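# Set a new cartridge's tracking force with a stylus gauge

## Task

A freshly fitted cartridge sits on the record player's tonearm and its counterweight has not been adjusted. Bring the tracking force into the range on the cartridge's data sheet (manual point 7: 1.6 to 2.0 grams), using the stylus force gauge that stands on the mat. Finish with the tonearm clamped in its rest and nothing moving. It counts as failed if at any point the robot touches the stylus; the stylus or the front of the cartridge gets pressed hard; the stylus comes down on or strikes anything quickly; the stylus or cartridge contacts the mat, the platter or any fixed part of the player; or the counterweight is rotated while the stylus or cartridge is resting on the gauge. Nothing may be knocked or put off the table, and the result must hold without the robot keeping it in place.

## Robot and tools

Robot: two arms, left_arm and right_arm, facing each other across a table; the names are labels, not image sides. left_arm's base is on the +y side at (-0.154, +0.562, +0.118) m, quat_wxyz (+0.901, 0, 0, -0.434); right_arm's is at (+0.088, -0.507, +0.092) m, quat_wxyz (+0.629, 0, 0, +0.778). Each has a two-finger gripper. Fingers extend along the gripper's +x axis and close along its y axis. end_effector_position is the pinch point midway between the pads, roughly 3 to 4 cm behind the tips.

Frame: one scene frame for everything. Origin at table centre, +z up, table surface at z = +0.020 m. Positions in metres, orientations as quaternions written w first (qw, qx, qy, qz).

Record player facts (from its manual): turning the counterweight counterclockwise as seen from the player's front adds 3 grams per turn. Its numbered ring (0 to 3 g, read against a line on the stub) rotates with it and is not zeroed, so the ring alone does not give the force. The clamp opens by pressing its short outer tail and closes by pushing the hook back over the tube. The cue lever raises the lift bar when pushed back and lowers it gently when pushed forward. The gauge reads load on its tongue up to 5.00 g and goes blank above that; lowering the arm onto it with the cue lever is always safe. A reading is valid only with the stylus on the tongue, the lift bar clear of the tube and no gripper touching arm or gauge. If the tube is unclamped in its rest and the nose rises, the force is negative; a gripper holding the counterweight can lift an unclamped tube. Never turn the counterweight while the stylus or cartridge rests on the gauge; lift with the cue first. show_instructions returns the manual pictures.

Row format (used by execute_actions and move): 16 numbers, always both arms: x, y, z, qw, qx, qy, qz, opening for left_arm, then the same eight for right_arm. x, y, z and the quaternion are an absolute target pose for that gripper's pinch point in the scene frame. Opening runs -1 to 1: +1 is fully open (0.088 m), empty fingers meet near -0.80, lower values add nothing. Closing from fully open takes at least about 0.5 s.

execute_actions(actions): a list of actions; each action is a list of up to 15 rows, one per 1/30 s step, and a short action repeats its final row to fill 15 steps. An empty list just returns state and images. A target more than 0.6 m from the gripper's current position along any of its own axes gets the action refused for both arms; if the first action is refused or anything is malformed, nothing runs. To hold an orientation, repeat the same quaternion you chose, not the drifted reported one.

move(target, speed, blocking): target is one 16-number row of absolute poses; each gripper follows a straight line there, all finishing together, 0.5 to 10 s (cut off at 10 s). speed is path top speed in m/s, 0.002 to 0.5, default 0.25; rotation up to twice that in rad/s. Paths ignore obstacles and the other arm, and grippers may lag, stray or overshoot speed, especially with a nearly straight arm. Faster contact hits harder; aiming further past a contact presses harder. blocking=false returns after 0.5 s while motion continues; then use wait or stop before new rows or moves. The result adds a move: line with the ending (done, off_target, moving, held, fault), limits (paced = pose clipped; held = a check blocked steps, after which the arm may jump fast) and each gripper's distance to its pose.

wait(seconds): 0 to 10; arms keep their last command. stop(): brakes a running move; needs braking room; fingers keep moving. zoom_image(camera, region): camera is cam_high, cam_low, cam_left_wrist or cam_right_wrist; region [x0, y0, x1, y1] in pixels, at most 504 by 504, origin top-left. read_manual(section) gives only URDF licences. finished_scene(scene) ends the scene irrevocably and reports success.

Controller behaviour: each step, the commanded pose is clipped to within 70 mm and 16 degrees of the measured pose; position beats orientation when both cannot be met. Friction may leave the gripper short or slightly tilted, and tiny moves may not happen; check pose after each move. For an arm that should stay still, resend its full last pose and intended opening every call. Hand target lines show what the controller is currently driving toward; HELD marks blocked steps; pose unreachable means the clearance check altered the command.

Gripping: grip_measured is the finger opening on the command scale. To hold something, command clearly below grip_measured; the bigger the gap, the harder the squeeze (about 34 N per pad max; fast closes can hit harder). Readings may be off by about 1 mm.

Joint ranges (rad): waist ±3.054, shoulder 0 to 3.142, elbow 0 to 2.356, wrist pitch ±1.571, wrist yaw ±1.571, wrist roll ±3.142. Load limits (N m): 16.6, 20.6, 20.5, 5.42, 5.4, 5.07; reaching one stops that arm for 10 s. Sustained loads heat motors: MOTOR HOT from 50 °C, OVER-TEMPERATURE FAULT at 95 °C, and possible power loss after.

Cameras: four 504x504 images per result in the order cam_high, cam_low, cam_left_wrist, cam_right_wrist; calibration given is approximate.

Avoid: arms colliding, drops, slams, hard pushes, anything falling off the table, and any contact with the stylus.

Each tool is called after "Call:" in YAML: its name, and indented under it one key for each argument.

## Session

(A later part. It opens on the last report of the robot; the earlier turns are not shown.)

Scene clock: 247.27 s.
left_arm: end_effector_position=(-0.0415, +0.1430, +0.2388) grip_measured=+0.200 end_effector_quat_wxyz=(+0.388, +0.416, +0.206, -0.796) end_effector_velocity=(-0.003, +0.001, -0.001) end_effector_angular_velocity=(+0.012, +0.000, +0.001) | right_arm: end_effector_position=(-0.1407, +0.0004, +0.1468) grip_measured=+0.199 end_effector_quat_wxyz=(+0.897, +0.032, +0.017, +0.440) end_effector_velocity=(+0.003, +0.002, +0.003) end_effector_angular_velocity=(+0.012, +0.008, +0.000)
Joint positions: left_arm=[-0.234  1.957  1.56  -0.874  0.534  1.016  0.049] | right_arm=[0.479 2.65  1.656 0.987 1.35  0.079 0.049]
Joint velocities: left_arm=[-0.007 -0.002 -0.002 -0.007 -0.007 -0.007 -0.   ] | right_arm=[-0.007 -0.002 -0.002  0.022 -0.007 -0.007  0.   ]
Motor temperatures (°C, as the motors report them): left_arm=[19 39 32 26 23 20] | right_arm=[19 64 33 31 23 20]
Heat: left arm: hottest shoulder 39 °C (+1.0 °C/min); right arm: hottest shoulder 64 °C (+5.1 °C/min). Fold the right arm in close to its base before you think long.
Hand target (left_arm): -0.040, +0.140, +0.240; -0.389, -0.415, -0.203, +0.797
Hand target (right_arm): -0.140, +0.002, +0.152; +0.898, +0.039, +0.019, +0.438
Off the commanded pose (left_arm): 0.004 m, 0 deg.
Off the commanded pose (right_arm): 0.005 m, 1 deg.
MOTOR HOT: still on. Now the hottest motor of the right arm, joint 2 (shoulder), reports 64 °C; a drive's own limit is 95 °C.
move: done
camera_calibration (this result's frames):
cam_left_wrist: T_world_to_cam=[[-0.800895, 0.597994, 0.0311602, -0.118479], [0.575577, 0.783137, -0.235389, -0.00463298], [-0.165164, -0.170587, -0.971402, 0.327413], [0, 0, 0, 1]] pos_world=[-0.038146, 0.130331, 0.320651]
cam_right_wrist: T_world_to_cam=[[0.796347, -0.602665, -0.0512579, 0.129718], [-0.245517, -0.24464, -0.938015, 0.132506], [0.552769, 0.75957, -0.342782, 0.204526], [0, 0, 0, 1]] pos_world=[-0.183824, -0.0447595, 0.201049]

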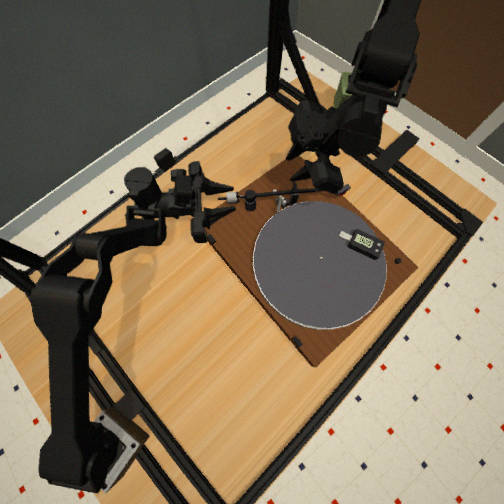

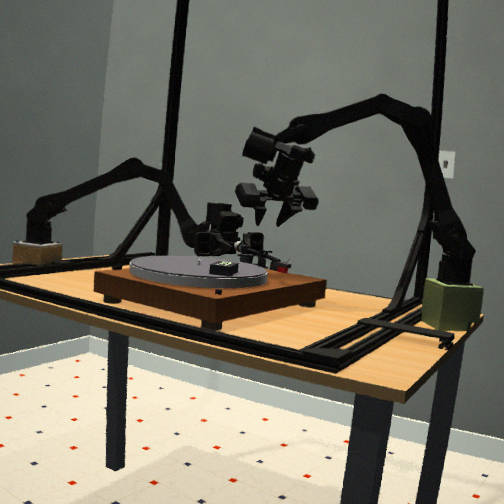

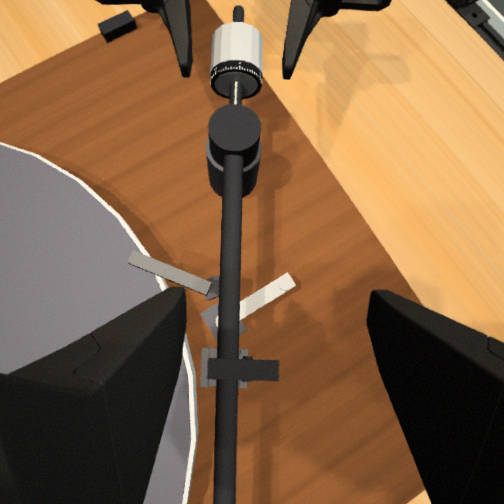

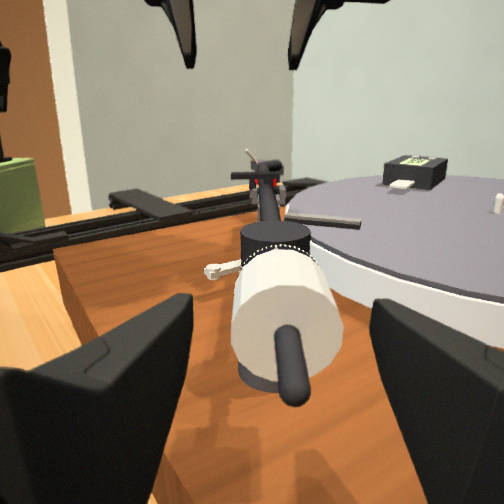

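Call:
finished_scene:
  scene: 2

The scene is finished: the task was done.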